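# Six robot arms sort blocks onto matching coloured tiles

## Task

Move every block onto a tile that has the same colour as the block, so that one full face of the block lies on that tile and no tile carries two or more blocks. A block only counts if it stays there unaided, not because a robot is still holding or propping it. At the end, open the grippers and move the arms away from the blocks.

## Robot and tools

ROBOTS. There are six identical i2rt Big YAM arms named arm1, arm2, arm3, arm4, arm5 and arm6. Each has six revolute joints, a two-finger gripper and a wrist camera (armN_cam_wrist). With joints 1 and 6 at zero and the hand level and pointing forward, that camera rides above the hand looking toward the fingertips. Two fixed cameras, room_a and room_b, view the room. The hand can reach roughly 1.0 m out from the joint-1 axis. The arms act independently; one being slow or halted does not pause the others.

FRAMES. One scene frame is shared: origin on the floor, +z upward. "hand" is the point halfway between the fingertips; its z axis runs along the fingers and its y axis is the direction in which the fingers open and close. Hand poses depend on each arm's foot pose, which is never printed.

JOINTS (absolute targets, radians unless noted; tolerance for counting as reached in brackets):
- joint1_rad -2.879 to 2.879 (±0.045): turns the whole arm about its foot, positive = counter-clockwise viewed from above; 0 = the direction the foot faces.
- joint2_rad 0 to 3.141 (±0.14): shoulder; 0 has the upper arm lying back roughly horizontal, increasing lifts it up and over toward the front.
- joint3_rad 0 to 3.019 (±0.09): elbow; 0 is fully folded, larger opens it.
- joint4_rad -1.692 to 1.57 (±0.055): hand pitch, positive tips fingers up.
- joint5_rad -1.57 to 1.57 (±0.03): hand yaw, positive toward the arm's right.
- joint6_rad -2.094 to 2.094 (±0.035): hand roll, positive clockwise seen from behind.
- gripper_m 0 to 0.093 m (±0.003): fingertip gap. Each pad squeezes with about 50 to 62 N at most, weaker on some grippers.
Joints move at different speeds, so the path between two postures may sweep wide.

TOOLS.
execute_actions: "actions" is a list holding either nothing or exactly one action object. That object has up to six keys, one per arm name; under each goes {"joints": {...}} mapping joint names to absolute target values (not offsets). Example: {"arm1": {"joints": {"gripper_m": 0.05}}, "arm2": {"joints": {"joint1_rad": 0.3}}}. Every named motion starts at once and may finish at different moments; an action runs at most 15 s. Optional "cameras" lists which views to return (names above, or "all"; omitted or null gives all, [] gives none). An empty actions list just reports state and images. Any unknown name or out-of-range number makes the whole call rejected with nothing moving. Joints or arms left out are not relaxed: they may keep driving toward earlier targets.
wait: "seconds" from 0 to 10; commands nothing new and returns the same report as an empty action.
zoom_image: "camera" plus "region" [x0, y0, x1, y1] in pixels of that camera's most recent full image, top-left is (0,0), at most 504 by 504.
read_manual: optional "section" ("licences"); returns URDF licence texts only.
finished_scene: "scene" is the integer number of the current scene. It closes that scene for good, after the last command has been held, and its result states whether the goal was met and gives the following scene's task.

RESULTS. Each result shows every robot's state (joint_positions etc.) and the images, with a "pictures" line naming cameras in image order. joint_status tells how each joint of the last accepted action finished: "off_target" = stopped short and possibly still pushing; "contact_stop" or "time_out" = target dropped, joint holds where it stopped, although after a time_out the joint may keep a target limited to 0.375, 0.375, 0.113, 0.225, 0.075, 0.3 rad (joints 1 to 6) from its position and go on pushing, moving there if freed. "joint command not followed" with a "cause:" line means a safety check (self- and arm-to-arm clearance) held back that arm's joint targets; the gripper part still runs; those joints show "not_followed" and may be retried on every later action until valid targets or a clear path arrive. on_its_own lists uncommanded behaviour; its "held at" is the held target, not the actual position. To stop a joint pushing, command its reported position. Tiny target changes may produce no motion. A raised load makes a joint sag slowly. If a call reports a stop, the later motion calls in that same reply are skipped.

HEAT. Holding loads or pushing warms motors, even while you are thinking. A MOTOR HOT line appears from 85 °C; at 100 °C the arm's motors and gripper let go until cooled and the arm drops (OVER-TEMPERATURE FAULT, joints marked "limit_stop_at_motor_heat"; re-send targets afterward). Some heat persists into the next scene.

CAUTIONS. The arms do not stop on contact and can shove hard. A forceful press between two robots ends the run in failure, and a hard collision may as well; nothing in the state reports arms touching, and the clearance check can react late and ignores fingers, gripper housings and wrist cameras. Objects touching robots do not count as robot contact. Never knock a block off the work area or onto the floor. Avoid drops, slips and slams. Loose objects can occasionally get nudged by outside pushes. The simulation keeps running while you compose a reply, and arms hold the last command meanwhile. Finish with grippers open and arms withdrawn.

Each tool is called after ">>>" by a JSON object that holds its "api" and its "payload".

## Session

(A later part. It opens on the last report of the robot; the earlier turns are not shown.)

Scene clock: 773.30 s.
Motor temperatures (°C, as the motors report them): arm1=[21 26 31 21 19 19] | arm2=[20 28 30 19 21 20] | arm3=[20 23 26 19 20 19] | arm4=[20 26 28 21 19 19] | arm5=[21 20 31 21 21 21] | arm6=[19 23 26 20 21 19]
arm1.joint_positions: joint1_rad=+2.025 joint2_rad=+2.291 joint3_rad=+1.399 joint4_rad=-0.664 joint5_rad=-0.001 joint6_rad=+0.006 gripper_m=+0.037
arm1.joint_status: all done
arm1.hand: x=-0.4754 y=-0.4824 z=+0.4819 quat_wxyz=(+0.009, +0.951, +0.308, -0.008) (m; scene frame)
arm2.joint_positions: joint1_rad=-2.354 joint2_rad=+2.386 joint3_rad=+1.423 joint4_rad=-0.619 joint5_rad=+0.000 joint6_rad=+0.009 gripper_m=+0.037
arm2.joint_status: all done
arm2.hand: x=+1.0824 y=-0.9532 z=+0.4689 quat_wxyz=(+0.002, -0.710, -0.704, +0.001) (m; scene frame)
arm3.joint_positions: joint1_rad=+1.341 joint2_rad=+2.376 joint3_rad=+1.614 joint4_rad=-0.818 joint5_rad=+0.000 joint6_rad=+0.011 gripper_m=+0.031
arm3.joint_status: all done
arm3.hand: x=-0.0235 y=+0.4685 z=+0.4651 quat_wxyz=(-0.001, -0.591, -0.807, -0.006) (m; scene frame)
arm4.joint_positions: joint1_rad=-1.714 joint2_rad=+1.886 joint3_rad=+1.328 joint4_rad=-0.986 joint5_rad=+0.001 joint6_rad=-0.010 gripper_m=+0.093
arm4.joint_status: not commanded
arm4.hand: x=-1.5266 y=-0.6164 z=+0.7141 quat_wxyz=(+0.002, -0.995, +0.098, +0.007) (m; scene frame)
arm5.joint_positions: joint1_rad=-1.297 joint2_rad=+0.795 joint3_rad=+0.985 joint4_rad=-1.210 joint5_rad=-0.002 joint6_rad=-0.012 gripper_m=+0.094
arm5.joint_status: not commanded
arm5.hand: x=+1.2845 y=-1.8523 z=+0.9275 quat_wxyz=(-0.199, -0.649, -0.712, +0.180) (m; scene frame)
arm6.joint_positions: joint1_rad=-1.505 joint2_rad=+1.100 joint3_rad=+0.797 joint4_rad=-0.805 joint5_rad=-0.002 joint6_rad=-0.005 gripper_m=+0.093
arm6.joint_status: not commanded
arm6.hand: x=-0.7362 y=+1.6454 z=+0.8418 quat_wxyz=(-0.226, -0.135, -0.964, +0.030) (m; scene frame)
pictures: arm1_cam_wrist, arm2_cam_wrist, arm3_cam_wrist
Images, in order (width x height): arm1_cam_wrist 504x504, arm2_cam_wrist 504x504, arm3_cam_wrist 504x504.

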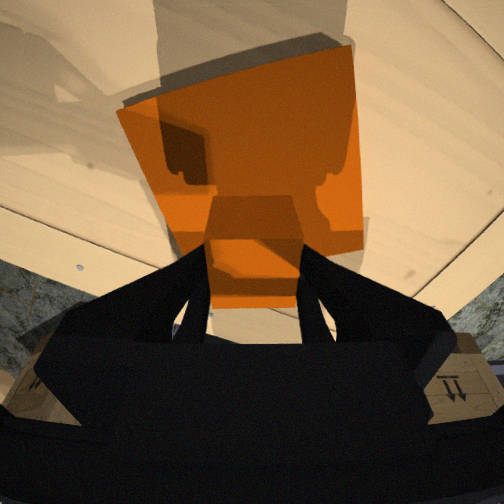

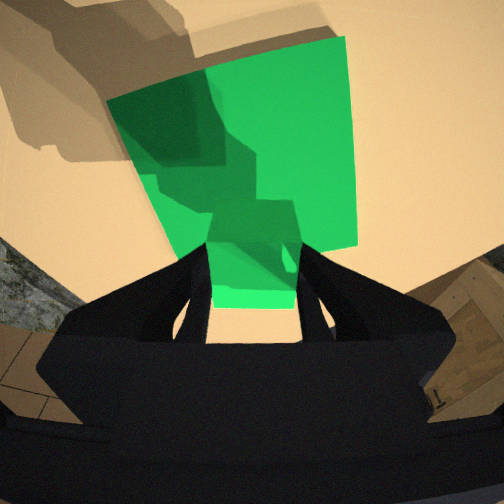

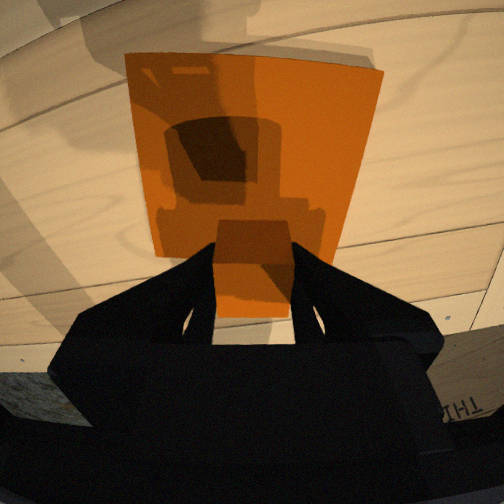

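>>> {"api": "execute_actions", "payload": {"actions": [{"arm1": {"joints": {"joint2_rad": 2.368, "joint4_rad": -0.595}}, "arm2": {"joints": {"joint2_rad": 2.468, "joint3_rad": 1.465, "joint4_rad": -0.56}}, "arm3": {"joints": {"joint2_rad": 2.46, "joint3_rad": 1.70, "joint4_rad": -0.78}}}], "cameras": ["arm1_cam_wrist", "arm2_cam_wrist", "arm3_cam_wrist"]}}

Scene clock: 792.33 s.
Motor temperatures (°C, as the motors report them): arm1=[21 28 29 21 19 19] | arm2=[20 29 30 19 21 20] | arm3=[20 24 27 19 20 19] | arm4=[20 26 28 21 19 19] | arm5=[21 20 31 21 21 21] | arm6=[19 23 26 20 21 19]
arm1.joint_positions: joint1_rad=+2.025 joint2_rad=+2.371 joint3_rad=+1.399 joint4_rad=-0.604 joint5_rad=-0.001 joint6_rad=+0.006 gripper_m=+0.037
arm1.joint_status: all done
arm1.hand: x=-0.4661 y=-0.4761 z=+0.4387 quat_wxyz=(+0.005, +0.951, +0.308, +0.002) (m; scene frame)
arm2.joint_positions: joint1_rad=-2.354 joint2_rad=+2.455 joint3_rad=+1.442 joint4_rad=-0.570 joint5_rad=+0.000 joint6_rad=+0.009 gripper_m=+0.037
arm2.joint_status: all done
arm2.hand: x=+1.0823 y=-0.9509 z=+0.4354 quat_wxyz=(+0.003, -0.710, -0.704, +0.000) (m; scene frame)
arm3.joint_positions: joint1_rad=+1.341 joint2_rad=+2.470 joint3_rad=+1.677 joint4_rad=-0.784 joint5_rad=+0.000 joint6_rad=+0.011 gripper_m=+0.031
arm3.joint_status: all done
arm3.hand: x=-0.0196 y=+0.4578 z=+0.4260 quat_wxyz=(-0.002, -0.591, -0.807, -0.005) (m; scene frame)
arm4.joint_positions: joint1_rad=-1.714 joint2_rad=+1.886 joint3_rad=+1.328 joint4_rad=-0.986 joint5_rad=+0.001 joint6_rad=-0.010 gripper_m=+0.093
arm4.joint_status: not commanded
arm4.hand: x=-1.5266 y=-0.6164 z=+0.7141 quat_wxyz=(+0.002, -0.995, +0.098, +0.007) (m; scene frame)
arm5.joint_positions: joint1_rad=-1.297 joint2_rad=+0.795 joint3_rad=+0.985 joint4_rad=-1.210 joint5_rad=-0.002 joint6_rad=-0.012 gripper_m=+0.094
arm5.joint_status: not commanded
arm5.hand: x=+1.2845 y=-1.8523 z=+0.9275 quat_wxyz=(-0.199, -0.649, -0.712, +0.180) (m; scene frame)
arm6.joint_positions: joint1_rad=-1.505 joint2_rad=+1.100 joint3_rad=+0.797 joint4_rad=-0.805 joint5_rad=-0.002 joint6_rad=-0.005 gripper_m=+0.093
arm6.joint_status: not commanded
arm6.hand: x=-0.7362 y=+1.6454 z=+0.8418 quat_wxyz=(-0.226, -0.135, -0.964, +0.030) (m; scene frame)
pictures: arm1_cam_wrist, arm2_cam_wrist, arm3_cam_wrist
Images, in order (width x height): arm1_cam_wrist 504x504, arm2_cam_wrist 504x504, arm3_cam_wrist 504x504.

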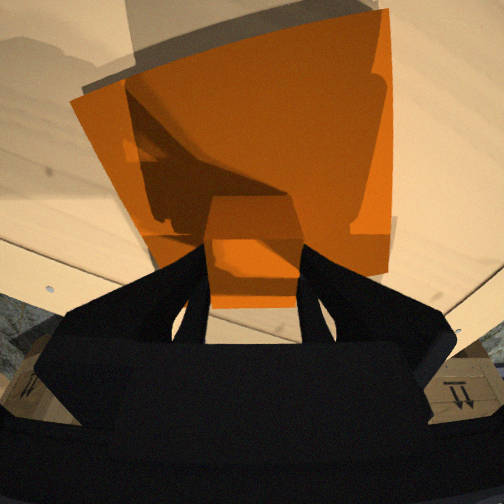

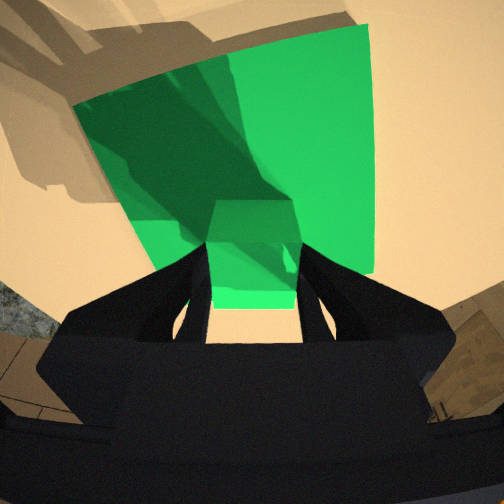

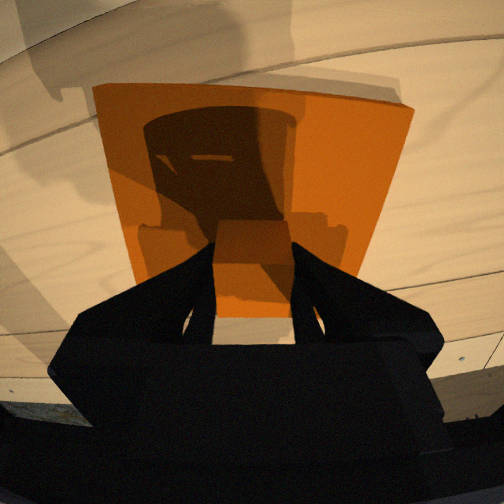

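>>> {"api": "execute_actions", "payload": {"actions": [{"arm1": {"joints": {"gripper_m": 0.093}}, "arm2": {"joints": {"joint2_rad": 2.458, "gripper_m": 0.093}}, "arm3": {"joints": {"gripper_m": 0.093}}}], "cameras": []}}

>>> {"api": "execute_actions", "payload": {"actions": [{"arm1": {"joints": {"joint2_rad": 2.10, "joint4_rad": -0.87}}, "arm2": {"joints": {"joint2_rad": 2.18, "joint4_rad": -0.84}}, "arm3": {"joints": {"joint2_rad": 2.20, "joint4_rad": -1.05}}}]}}

Scene clock: 796.77 s.
Motor temperatures (°C, as the motors report them): arm1=[21 28 29 21 19 19] | arm2=[20 29 30 19 21 20] | arm3=[20 24 26 19 20 19] | arm4=[20 26 28 21 19 19] | arm5=[21 20 31 21 21 21] | arm6=[19 23 26 20 21 19]
arm1.joint_positions: joint1_rad=+2.025 joint2_rad=+2.371 joint3_rad=+1.399 joint4_rad=-0.604 joint5_rad=-0.001 joint6_rad=+0.006 gripper_m=+0.093
arm1.joint_status: all done
arm1.hand: x=-0.4661 y=-0.4761 z=+0.4387 quat_wxyz=(+0.005, +0.951, +0.308, +0.002) (m; scene frame)
arm2.joint_positions: joint1_rad=-2.354 joint2_rad=+2.455 joint3_rad=+1.442 joint4_rad=-0.570 joint5_rad=+0.000 joint6_rad=+0.009 gripper_m=+0.093
arm2.joint_status: all done
arm2.hand: x=+1.0823 y=-0.9509 z=+0.4354 quat_wxyz=(+0.003, -0.710, -0.704, +0.000) (m; scene frame)
arm3.joint_positions: joint1_rad=+1.341 joint2_rad=+2.470 joint3_rad=+1.677 joint4_rad=-0.784 joint5_rad=+0.000 joint6_rad=+0.011 gripper_m=+0.093
arm3.joint_status: all done
arm3.hand: x=-0.0196 y=+0.4578 z=+0.4260 quat_wxyz=(-0.002, -0.591, -0.807, -0.005) (m; scene frame)
arm4.joint_positions: joint1_rad=-1.714 joint2_rad=+1.886 joint3_rad=+1.328 joint4_rad=-0.986 joint5_rad=+0.001 joint6_rad=-0.010 gripper_m=+0.093
arm4.joint_status: not commanded
arm4.hand: x=-1.5266 y=-0.6164 z=+0.7141 quat_wxyz=(+0.002, -0.995, +0.098, +0.007) (m; scene frame)
arm5.joint_positions: joint1_rad=-1.297 joint2_rad=+0.795 joint3_rad=+0.985 joint4_rad=-1.210 joint5_rad=-0.002 joint6_rad=-0.012 gripper_m=+0.094
arm5.joint_status: not commanded
arm5.hand: x=+1.2845 y=-1.8523 z=+0.9275 quat_wxyz=(-0.199, -0.649, -0.712, +0.180) (m; scene frame)
arm6.joint_positions: joint1_rad=-1.505 joint2_rad=+1.100 joint3_rad=+0.797 joint4_rad=-0.805 joint5_rad=-0.002 joint6_rad=-0.005 gripper_m=+0.093
arm6.joint_status: not commanded
arm6.hand: x=-0.7362 y=+1.6454 z=+0.8418 quat_wxyz=(-0.226, -0.135, -0.964, +0.030) (m; scene frame)
pictures: none
No camera images: the call's "cameras" was empty. Leave "cameras" out to get every camera's image.

Scene clock: 798.13 s.
Motor temperatures (°C, as the motors report them): arm1=[21 28 29 21 19 19] | arm2=[20 29 30 19 21 20] | arm3=[20 24 26 19 20 19] | arm4=[20 26 28 21 19 19] | arm5=[21 20 31 21 21 21] | arm6=[19 23 26 20 21 19]
arm1.joint_positions: joint1_rad=+2.025 joint2_rad=+2.091 joint3_rad=+1.407 joint4_rad=-0.861 joint5_rad=-0.001 joint6_rad=+0.006 gripper_m=+0.093
arm1.joint_status: all done
arm1.hand: x=-0.4796 y=-0.4840 z=+0.5925 quat_wxyz=(+0.010, +0.951, +0.308, -0.012) (m; scene frame)
arm2.joint_positions: joint1_rad=-2.354 joint2_rad=+2.164 joint3_rad=+1.449 joint4_rad=-0.828 joint5_rad=+0.000 joint6_rad=+0.009 gripper_m=+0.093
arm2.joint_status: all done
arm2.hand: x=+1.0829 y=-0.9778 z=+0.5981 quat_wxyz=(-0.012, -0.710, -0.704, +0.015) (m; scene frame)
arm3.joint_positions: joint1_rad=+1.341 joint2_rad=+2.201 joint3_rad=+1.687 joint4_rad=-1.043 joint5_rad=+0.000 joint6_rad=+0.011 gripper_m=+0.093
arm3.joint_status: all done
arm3.hand: x=-0.0186 y=+0.4498 z=+0.5935 quat_wxyz=(-0.010, -0.591, -0.807, +0.001) (m; scene frame)
arm4.joint_positions: joint1_rad=-1.714 joint2_rad=+1.886 joint3_rad=+1.328 joint4_rad=-0.986 joint5_rad=+0.001 joint6_rad=-0.010 gripper_m=+0.093
arm4.joint_status: not commanded
arm4.hand: x=-1.5266 y=-0.6164 z=+0.7141 quat_wxyz=(+0.002, -0.995, +0.098, +0.007) (m; scene frame)
arm5.joint_positions: joint1_rad=-1.297 joint2_rad=+0.795 joint3_rad=+0.985 joint4_rad=-1.210 joint5_rad=-0.002 joint6_rad=-0.012 gripper_m=+0.094
arm5.joint_status: not commanded
arm5.hand: x=+1.2845 y=-1.8523 z=+0.9275 quat_wxyz=(-0.199, -0.649, -0.712, +0.180) (m; scene frame)
arm6.joint_positions: joint1_rad=-1.505 joint2_rad=+1.100 joint3_rad=+0.797 joint4_rad=-0.805 joint5_rad=-0.002 joint6_rad=-0.005 gripper_m=+0.093
arm6.joint_status: not commanded
arm6.hand: x=-0.7362 y=+1.6454 z=+0.8418 quat_wxyz=(-0.226, -0.135, -0.964, +0.030) (m; scene frame)
pictures: arm1_cam_wrist, arm2_cam_wrist, arm3_cam_wrist, arm4_cam_wrist, arm5_cam_wrist, arm6_cam_wrist, room_a, room_b
Images, in order (width x height): arm1_cam_wrist 504x504, arm2_cam_wrist 504x504, arm3_cam_wrist 504x504, arm4_cam_wrist 504x504, arm5_cam_wrist 504x504, arm6_cam_wrist 504x504, room_a 504x504, room_b 504x504.

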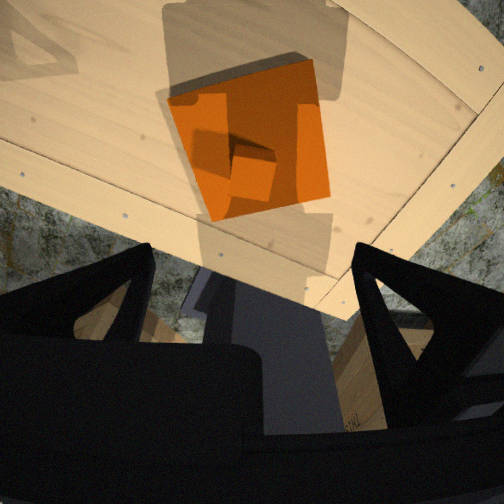

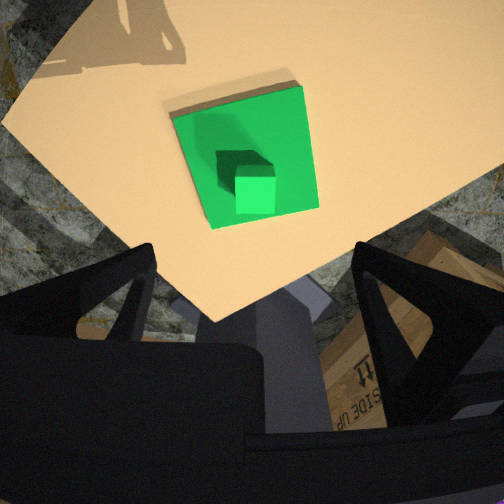

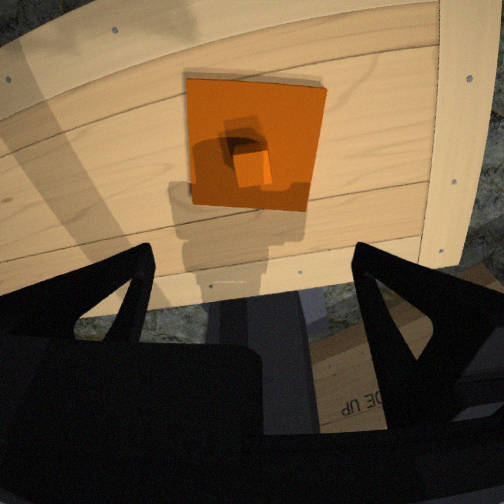

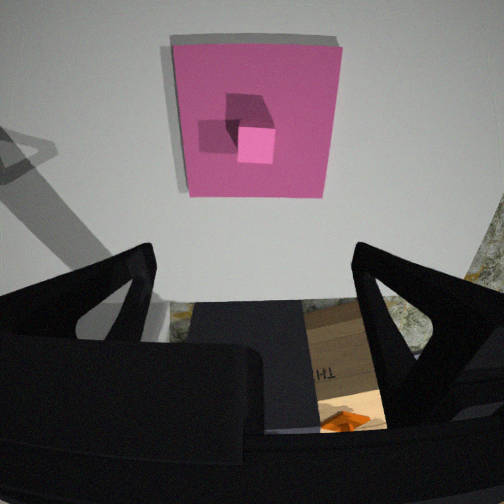

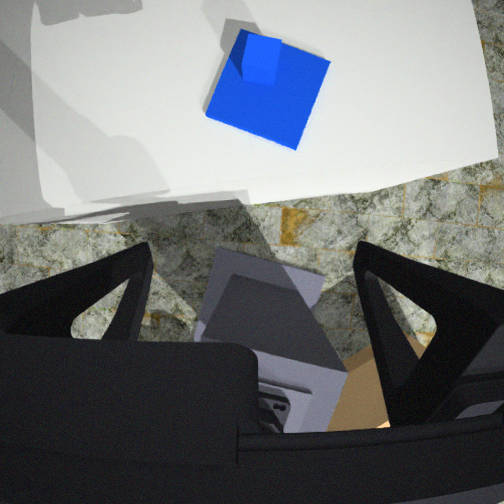

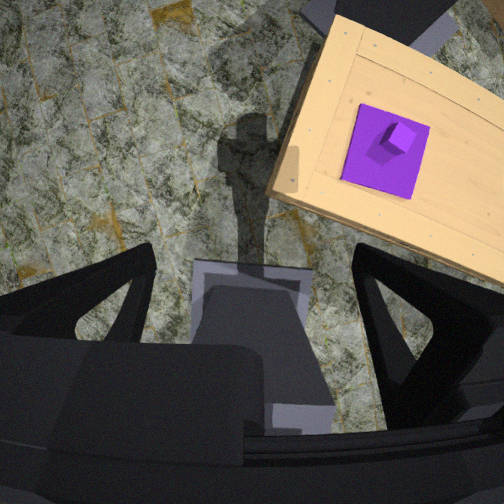

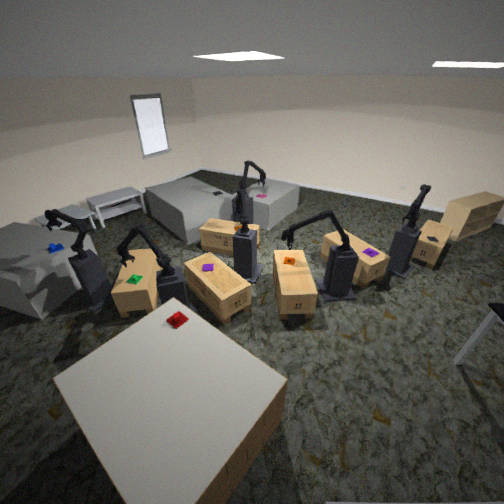

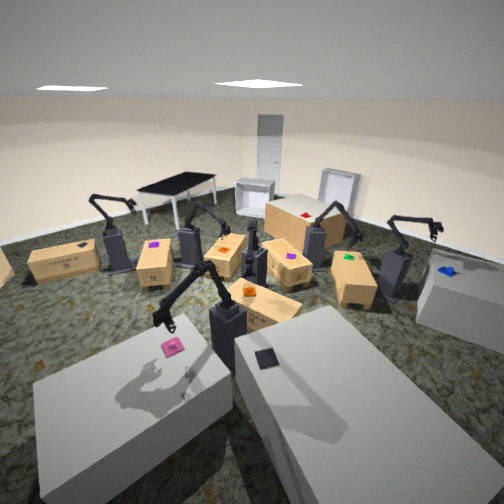

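>>> {"api": "zoom_image", "payload": {"camera": "room_b", "region": [0, 160, 504, 400]}}

>>> {"api": "zoom_image", "payload": {"camera": "room_a", "region": [0, 150, 504, 350]}}

Region (0, 160, 504, 400) of room_b's 504x504 image, scaled by 1.000; it fills the top 240 rows of this view, and the rest is white.

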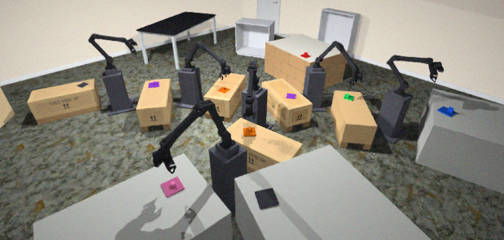

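Region (0, 150, 504, 350) of room_a's 504x504 image, scaled by 1.000; it fills the top 200 rows of this view, and the rest is white.

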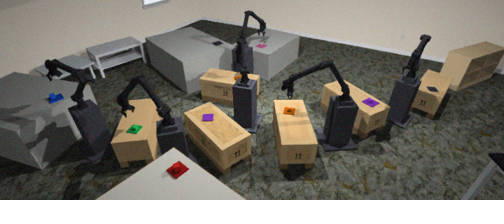

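>>> {"api": "finished_scene", "payload": {"scene": 1}}

The scene is finished: the task was done.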